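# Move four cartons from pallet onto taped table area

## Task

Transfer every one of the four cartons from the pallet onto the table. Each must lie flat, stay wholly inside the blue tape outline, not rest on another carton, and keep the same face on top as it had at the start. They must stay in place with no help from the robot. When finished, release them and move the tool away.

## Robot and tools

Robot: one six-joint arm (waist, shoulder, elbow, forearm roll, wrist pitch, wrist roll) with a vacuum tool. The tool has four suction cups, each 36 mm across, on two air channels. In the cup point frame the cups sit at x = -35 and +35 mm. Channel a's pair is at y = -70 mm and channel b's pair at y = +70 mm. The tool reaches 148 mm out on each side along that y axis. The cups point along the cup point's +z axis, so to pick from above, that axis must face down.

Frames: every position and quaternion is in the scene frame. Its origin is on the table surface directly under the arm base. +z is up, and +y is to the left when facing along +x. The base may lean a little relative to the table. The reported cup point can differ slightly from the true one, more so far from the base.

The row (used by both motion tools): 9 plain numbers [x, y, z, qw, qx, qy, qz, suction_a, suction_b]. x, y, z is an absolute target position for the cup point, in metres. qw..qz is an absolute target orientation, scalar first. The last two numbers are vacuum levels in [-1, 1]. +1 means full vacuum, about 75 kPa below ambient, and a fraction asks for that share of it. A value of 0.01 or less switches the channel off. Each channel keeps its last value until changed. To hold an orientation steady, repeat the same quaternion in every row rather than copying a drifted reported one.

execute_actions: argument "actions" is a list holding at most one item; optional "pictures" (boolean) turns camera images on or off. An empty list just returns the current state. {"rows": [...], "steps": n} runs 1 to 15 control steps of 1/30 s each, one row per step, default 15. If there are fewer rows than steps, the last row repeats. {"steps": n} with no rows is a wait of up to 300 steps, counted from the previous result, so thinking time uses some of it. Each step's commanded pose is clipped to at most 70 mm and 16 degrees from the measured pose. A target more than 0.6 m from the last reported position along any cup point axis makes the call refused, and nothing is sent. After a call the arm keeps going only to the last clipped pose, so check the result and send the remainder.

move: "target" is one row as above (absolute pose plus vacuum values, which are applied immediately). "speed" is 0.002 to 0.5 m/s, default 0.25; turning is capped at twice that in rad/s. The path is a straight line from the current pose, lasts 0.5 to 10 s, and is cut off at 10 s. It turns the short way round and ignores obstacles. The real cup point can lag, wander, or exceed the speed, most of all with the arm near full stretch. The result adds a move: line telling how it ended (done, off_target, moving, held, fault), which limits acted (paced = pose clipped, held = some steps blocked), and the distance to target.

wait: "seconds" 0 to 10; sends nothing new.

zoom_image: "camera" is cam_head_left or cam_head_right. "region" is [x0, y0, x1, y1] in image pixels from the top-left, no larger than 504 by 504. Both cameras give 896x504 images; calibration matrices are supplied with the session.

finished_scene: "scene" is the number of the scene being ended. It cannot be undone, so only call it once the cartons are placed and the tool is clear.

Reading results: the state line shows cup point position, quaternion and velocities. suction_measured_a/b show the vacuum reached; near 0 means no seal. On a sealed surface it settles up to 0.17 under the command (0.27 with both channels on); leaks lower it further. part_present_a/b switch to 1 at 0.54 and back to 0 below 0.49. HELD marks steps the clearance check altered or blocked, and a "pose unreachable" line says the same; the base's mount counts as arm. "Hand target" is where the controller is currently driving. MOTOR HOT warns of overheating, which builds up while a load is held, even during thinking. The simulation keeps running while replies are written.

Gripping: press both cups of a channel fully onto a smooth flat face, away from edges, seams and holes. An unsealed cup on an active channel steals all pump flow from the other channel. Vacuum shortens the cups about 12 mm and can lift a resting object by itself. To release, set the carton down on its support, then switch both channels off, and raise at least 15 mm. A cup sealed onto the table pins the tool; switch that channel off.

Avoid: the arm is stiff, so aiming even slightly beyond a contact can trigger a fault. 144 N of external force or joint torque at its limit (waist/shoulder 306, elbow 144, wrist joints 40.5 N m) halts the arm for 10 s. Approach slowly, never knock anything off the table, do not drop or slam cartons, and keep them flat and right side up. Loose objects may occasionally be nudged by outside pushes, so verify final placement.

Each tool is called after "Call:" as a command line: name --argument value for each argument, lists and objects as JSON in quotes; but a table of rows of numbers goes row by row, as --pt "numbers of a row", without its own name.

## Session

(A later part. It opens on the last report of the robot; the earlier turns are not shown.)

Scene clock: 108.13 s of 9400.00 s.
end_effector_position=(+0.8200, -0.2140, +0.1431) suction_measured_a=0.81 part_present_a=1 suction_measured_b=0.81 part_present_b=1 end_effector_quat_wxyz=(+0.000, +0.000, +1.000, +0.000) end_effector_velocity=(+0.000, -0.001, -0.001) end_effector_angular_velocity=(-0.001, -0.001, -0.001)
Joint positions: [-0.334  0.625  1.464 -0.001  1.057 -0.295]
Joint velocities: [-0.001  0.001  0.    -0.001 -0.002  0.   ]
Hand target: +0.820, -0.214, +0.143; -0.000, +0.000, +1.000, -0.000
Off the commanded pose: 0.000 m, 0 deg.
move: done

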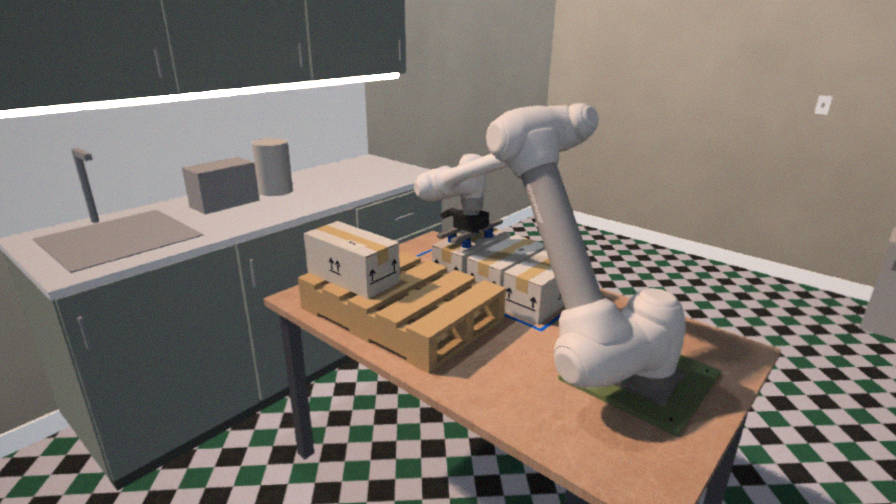

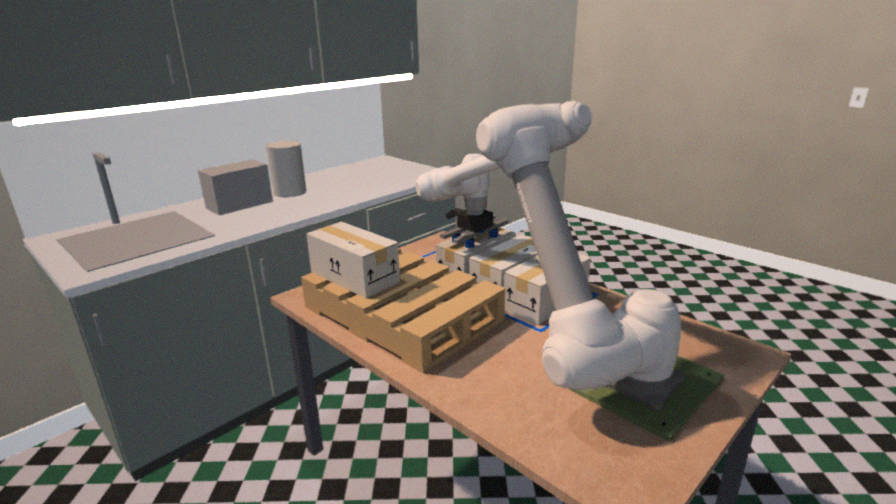

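Aligned.

Call:
move --target '[0.82,-0.2,0.30,0,0,1,0,0,0]'

Call:
move --target '[0.951,0.277,0.3,0,0.692,0.722,0,0,0]' --speed 0.5

Call:
move --target '[0.951,0.277,0.269,0,0.692,0.722,0,1,1]' --speed 0.03

Call:
execute_actions --actions '[{"steps":25}]' --pictures false

Call:
move --target '[0.95,0.25,0.325,0,0.692,0.722,0,1,1]' --speed 0.12

Call:
move --target '[0.988,-0.217,0.325,0,0,1,0,1,1]' --speed 0.35

Call:
move --target '[0.988,-0.217,0.155,0,0,1,0,1,1]' --speed 0.15

Call:
move --target '[0.988,-0.217,0.143,0,0,1,0,1,1]' --speed 0.025

Call:
move --target '[0.96,-0.2,0.36,0,0,1,0,0,0]'

Call:
zoom_image --camera "cam_head_left" --region '[380, 190, 580, 340]'

Scene clock: 127.60 s of 9400.00 s.
end_effector_position=(+0.8200, -0.2000, +0.3000) suction_measured_a=0.00 part_present_a=0 suction_measured_b=0.00 part_present_b=0 end_effector_quat_wxyz=(-0.000, +0.000, +1.000, +0.000) end_effector_velocity=(-0.000, -0.002, +0.001) end_effector_angular_velocity=(-0.000, +0.000, -0.002)
Joint positions: [-0.318  0.521  1.331 -0.     1.294 -0.28 ]
Joint velocities: [-0.002 -0.    -0.001 -0.     0.002 -0.   ]
Hand target: +0.820, -0.200, +0.300; +0.000, -0.000, +1.000, +0.000
Off the commanded pose: 0.000 m, 0 deg.
move: done

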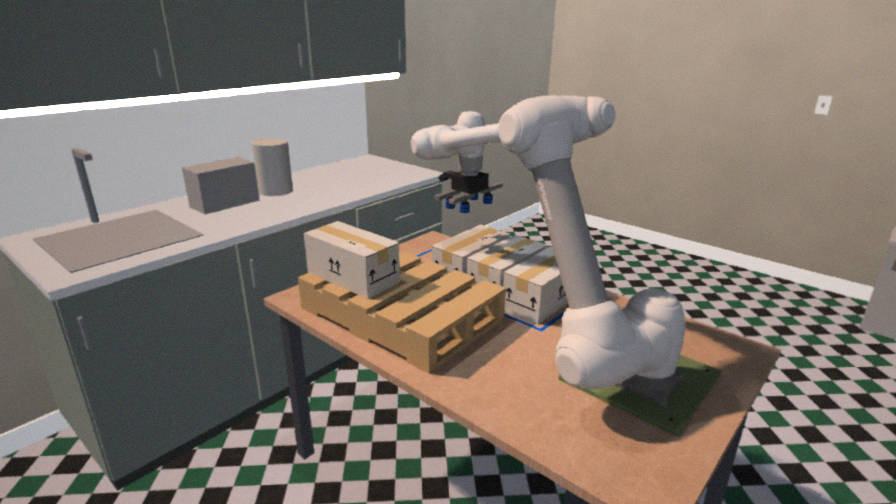

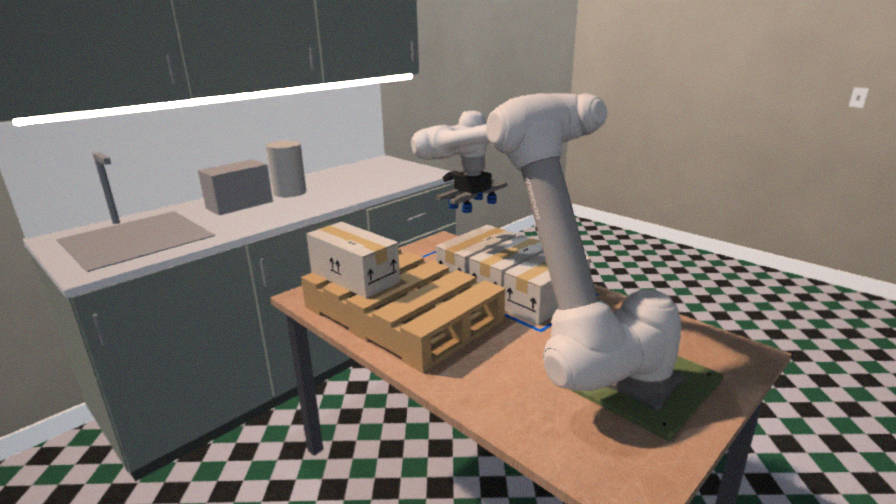

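Scene clock: 129.67 s of 9400.00 s.
end_effector_position=(+0.9508, +0.2772, +0.2999) suction_measured_a=0.00 part_present_a=0 suction_measured_b=0.00 part_present_b=0 end_effector_quat_wxyz=(-0.000, +0.692, +0.722, +0.000) end_effector_velocity=(+0.001, +0.002, -0.000) end_effector_angular_velocity=(-0.002, +0.000, -0.001)
Joint positions: [0.209 0.779 0.896 0.002 1.47  1.776]
Joint velocities: [ 0.002  0.004 -0.006 -0.002  0.003  0.003]
Hand target: +0.951, +0.277, +0.300; -0.000, +0.692, +0.722, +0.000
Off the commanded pose: 0.000 m, 0 deg.
move: done

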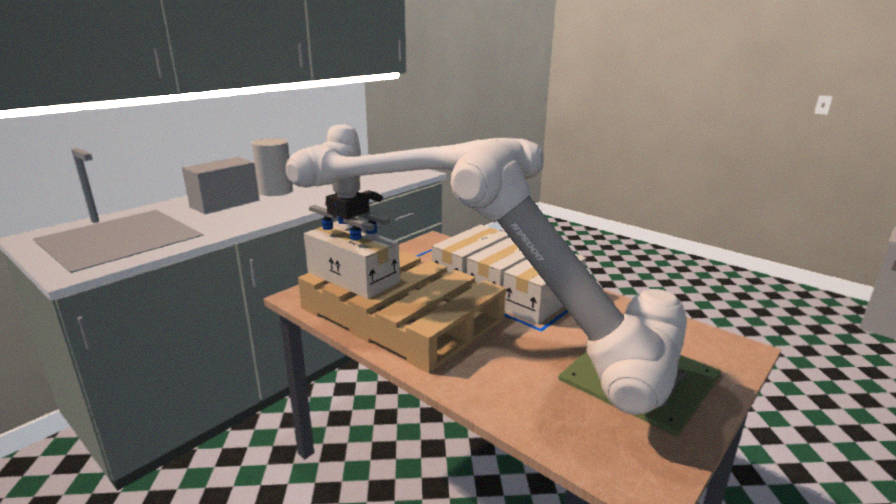

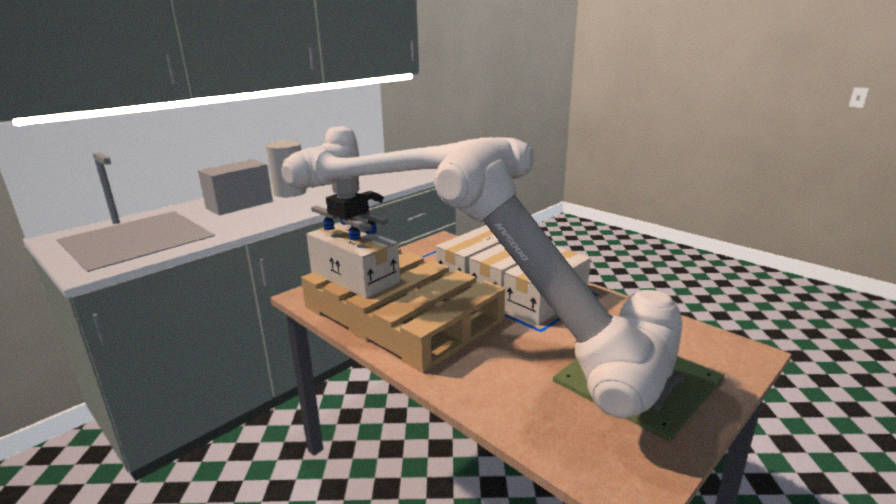

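Scene clock: 130.97 s of 9400.00 s.
end_effector_position=(+0.9510, +0.2770, +0.2689) suction_measured_a=0.41 part_present_a=0 suction_measured_b=0.41 part_present_b=0 end_effector_quat_wxyz=(-0.000, +0.692, +0.722, -0.000) end_effector_velocity=(-0.000, +0.000, -0.000) end_effector_angular_velocity=(-0.001, -0.000, -0.001)
Joint positions: [0.209 0.788 0.937 0.002 1.421 1.776]
Joint velocities: [ 0.001 -0.001  0.001 -0.001 -0.     0.001]
Hand target: +0.951, +0.277, +0.269; -0.000, +0.692, +0.722, -0.000
Off the commanded pose: 0.000 m, 0 deg.
move: done

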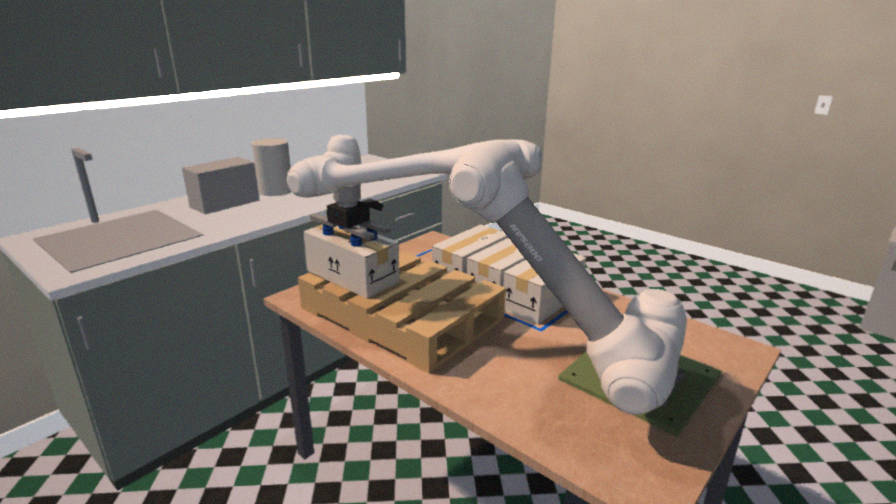

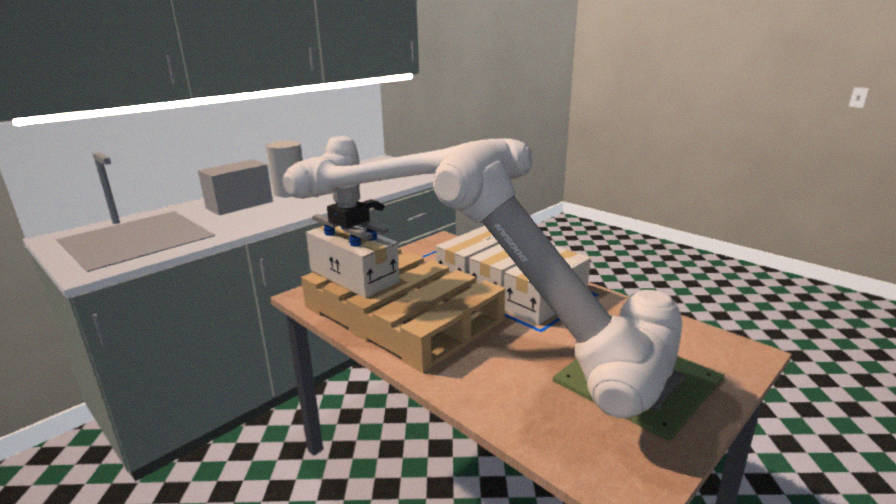

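Scene clock: 131.80 s of 9400.00 s.
end_effector_position=(+0.9510, +0.2770, +0.2690) suction_measured_a=0.80 part_present_a=1 suction_measured_b=0.80 part_present_b=1 end_effector_quat_wxyz=(+0.000, +0.692, +0.722, -0.000) end_effector_velocity=(-0.000, +0.001, -0.001) end_effector_angular_velocity=(+0.000, +0.001, +0.003)
Joint positions: [0.209 0.788 0.937 0.002 1.421 1.776]
Joint velocities: [ 0.001 -0.     0.002  0.    -0.001 -0.002]
Hand target: +0.951, +0.277, +0.269; -0.000, +0.692, +0.722, -0.000
Off the commanded pose: 0.000 m, 0 deg.
Steps of this call (steps 1 to 25: nothing new was sent). Readings (end_effector_position | what the end effector reports):
1: (+0.9510, +0.2770, +0.2689) | suction_measured_a=0.45 part_present_a=0 suction_measured_b=0.45 part_present_b=0
2: (+0.9510, +0.2770, +0.2689) | suction_measured_a=0.46 part_present_a=0 suction_measured_b=0.46 part_present_b=0
4: (+0.9510, +0.2770, +0.2689) | suction_measured_a=0.53 part_present_a=0 suction_measured_b=0.53 part_present_b=0
8: (+0.9510, +0.2770, +0.2689) | suction_measured_a=0.65 part_present_a=1 suction_measured_b=0.65 part_present_b=1
25: the state above

Scene clock: 132.67 s of 9400.00 s.
end_effector_position=(+0.9500, +0.2500, +0.3249) suction_measured_a=0.81 part_present_a=1 suction_measured_b=0.81 part_present_b=1 end_effector_quat_wxyz=(-0.000, +0.692, +0.722, -0.000) end_effector_velocity=(-0.000, -0.000, +0.000) end_effector_angular_velocity=(-0.000, +0.001, +0.001)
Joint positions: [0.183 0.758 0.888 0.002 1.499 1.75 ]
Joint velocities: [ 0.    -0.001  0.001 -0.     0.001 -0.   ]
Hand target: +0.950, +0.250, +0.325; +0.000, +0.692, +0.722, -0.000
Off the commanded pose: 0.000 m, 0 deg.
move: done

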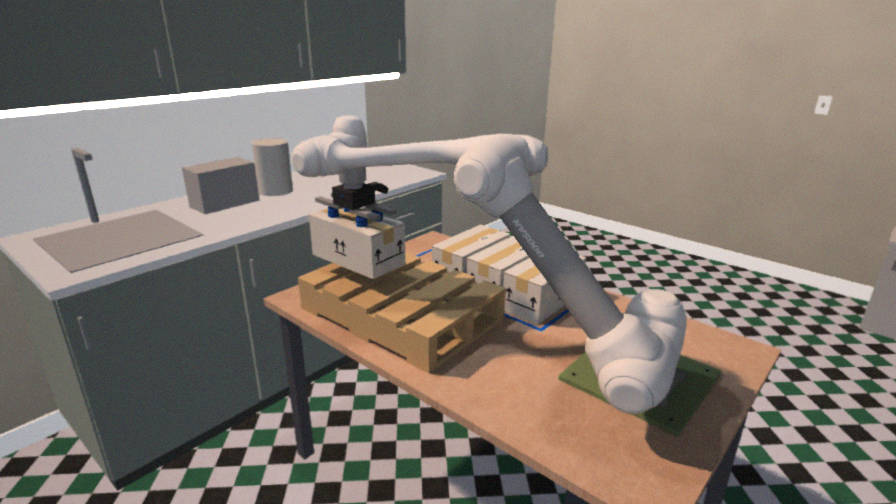

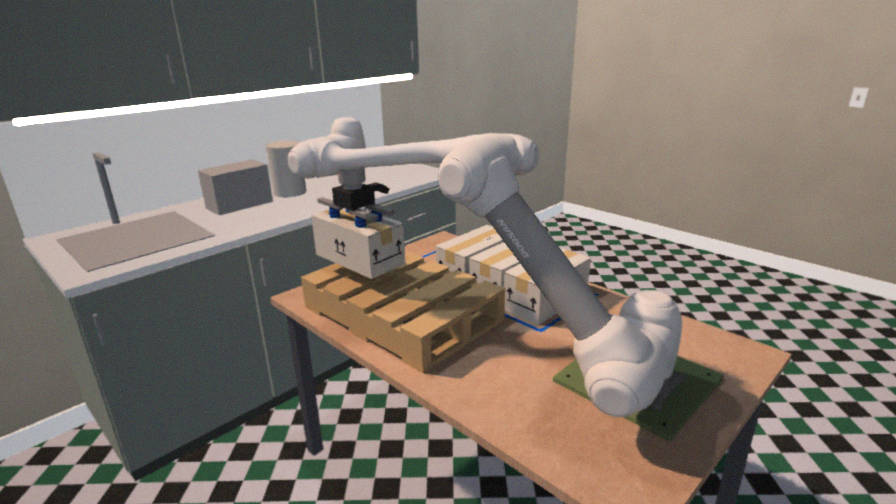

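Scene clock: 135.33 s of 9400.00 s.
end_effector_position=(+0.9880, -0.2172, +0.3250) suction_measured_a=0.81 part_present_a=1 suction_measured_b=0.81 part_present_b=1 end_effector_quat_wxyz=(+0.000, +0.000, +1.000, -0.000) end_effector_velocity=(+0.000, -0.001, -0.000) end_effector_angular_velocity=(+0.000, +0.001, +0.002)
Joint positions: [-0.289  0.823  0.774 -0.     1.549 -0.25 ]
Joint velocities: [-0.001  0.001 -0.002  0.     0.001 -0.003]
Hand target: +0.988, -0.217, +0.325; +0.000, +0.000, +1.000, -0.000
Off the commanded pose: 0.000 m, 0 deg.
move: done

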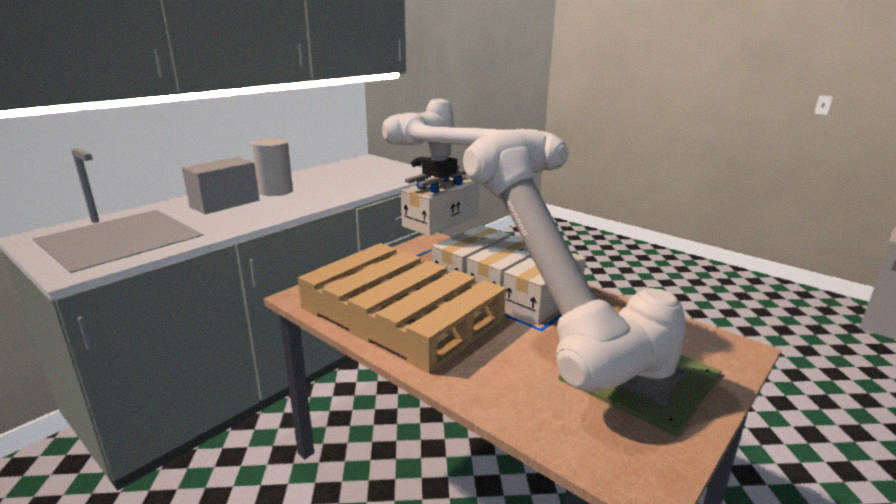

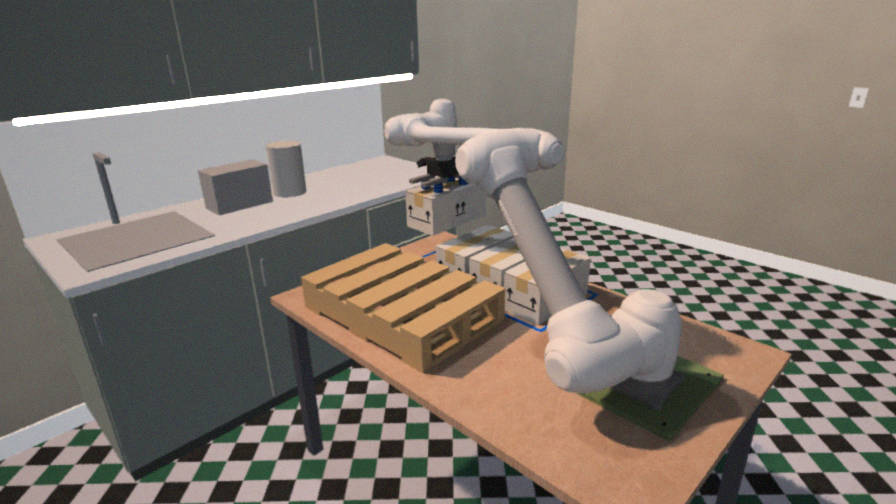

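Scene clock: 136.83 s of 9400.00 s.
end_effector_position=(+0.9880, -0.2171, +0.1551) suction_measured_a=0.81 part_present_a=1 suction_measured_b=0.81 part_present_b=1 end_effector_quat_wxyz=(+0.000, +0.000, +1.000, +0.000) end_effector_velocity=(-0.000, -0.001, -0.002) end_effector_angular_velocity=(+0.000, +0.000, -0.003)
Joint positions: [-0.289  0.877  0.982 -0.     1.286 -0.25 ]
Joint velocities: [-0.001  0.001  0.001 -0.    -0.002  0.002]
Hand target: +0.988, -0.217, +0.155; -0.000, +0.000, +1.000, -0.000
Off the commanded pose: 0.000 m, 0 deg.
move: done

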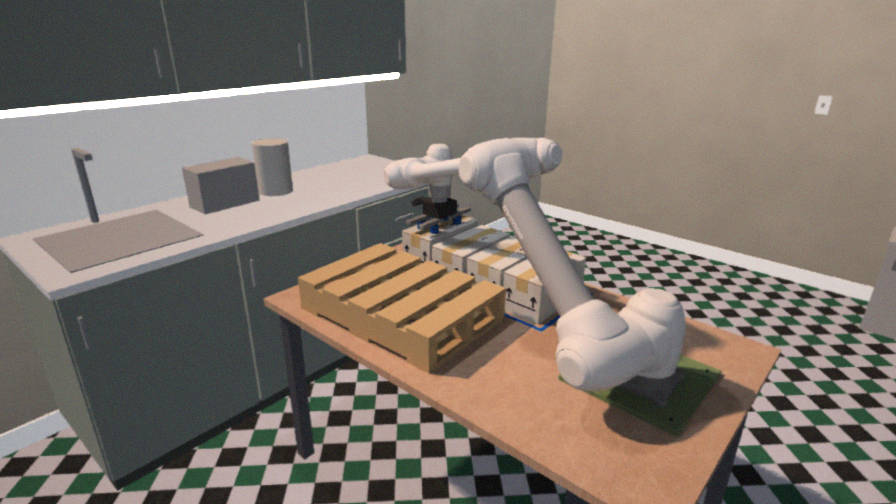

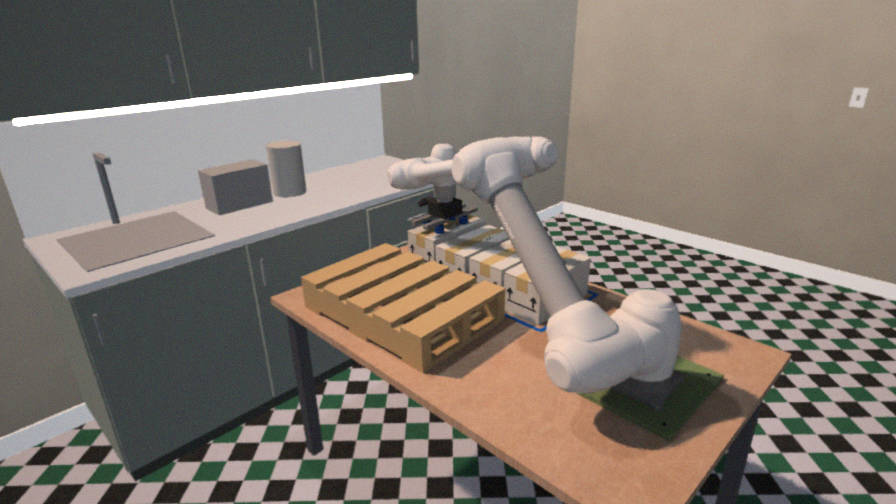

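Scene clock: 137.57 s of 9400.00 s.
end_effector_position=(+0.9880, -0.2170, +0.1431) suction_measured_a=0.81 part_present_a=1 suction_measured_b=0.81 part_present_b=1 end_effector_quat_wxyz=(+0.000, +0.000, +1.000, +0.000) end_effector_velocity=(-0.000, -0.000, -0.000) end_effector_angular_velocity=(-0.001, -0.000, +0.000)
Joint positions: [-0.289  0.884  0.992 -0.     1.27  -0.25 ]
Joint velocities: [ 0.    -0.     0.001 -0.001 -0.001  0.   ]
Hand target: +0.988, -0.217, +0.143; -0.000, +0.000, +1.000, +0.000
Off the commanded pose: 0.000 m, 0 deg.
move: done

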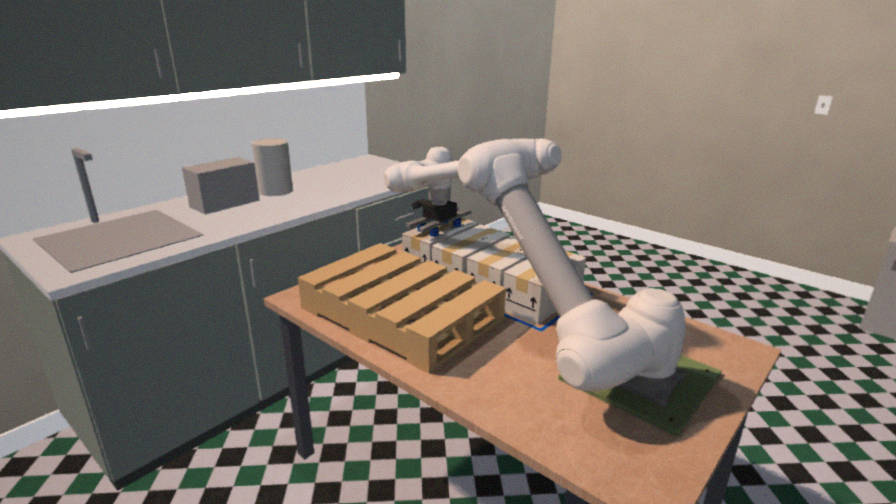

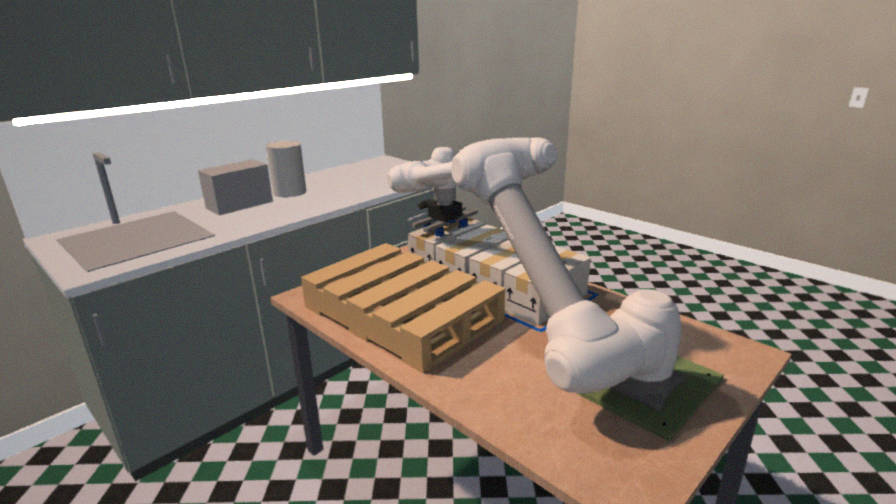

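Scene clock: 138.90 s of 9400.00 s.
end_effector_position=(+0.9601, -0.2000, +0.3600) suction_measured_a=0.00 part_present_a=0 suction_measured_b=0.00 part_present_b=0 end_effector_quat_wxyz=(-0.000, +0.000, +1.000, +0.000) end_effector_velocity=(+0.000, +0.001, +0.002) end_effector_angular_velocity=(-0.002, -0.001, +0.001)
Joint positions: [-0.279  0.752  0.837 -0.     1.557 -0.24 ]
Joint velocities: [ 0.001 -0.001 -0.002 -0.001  0.002 -0.   ]
Hand target: +0.960, -0.200, +0.360; +0.000, -0.000, +1.000, +0.000
Off the commanded pose: 0.000 m, 0 deg.
move: done

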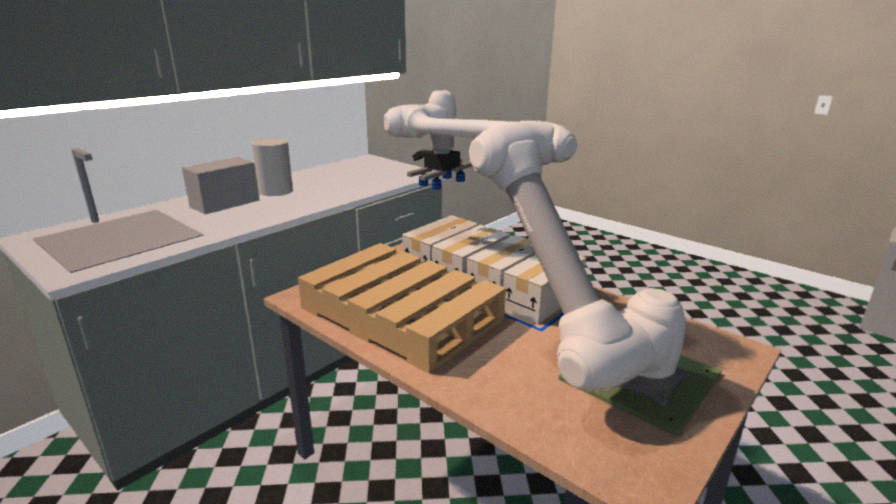

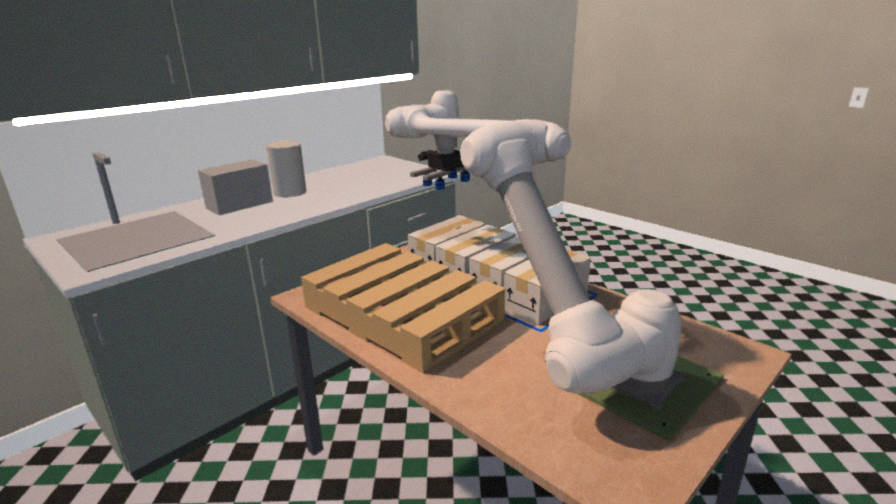

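Region (380, 190, 580, 340) of cam_head_left's 896x504 image, scaled by 2.520, with more detail than that image has; it fills the top 378 rows of this view, and the rest is white.

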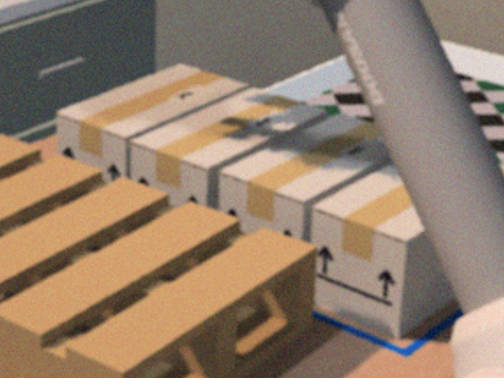

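Call:
finished_scene --scene 2

The scene is finished: the task was done.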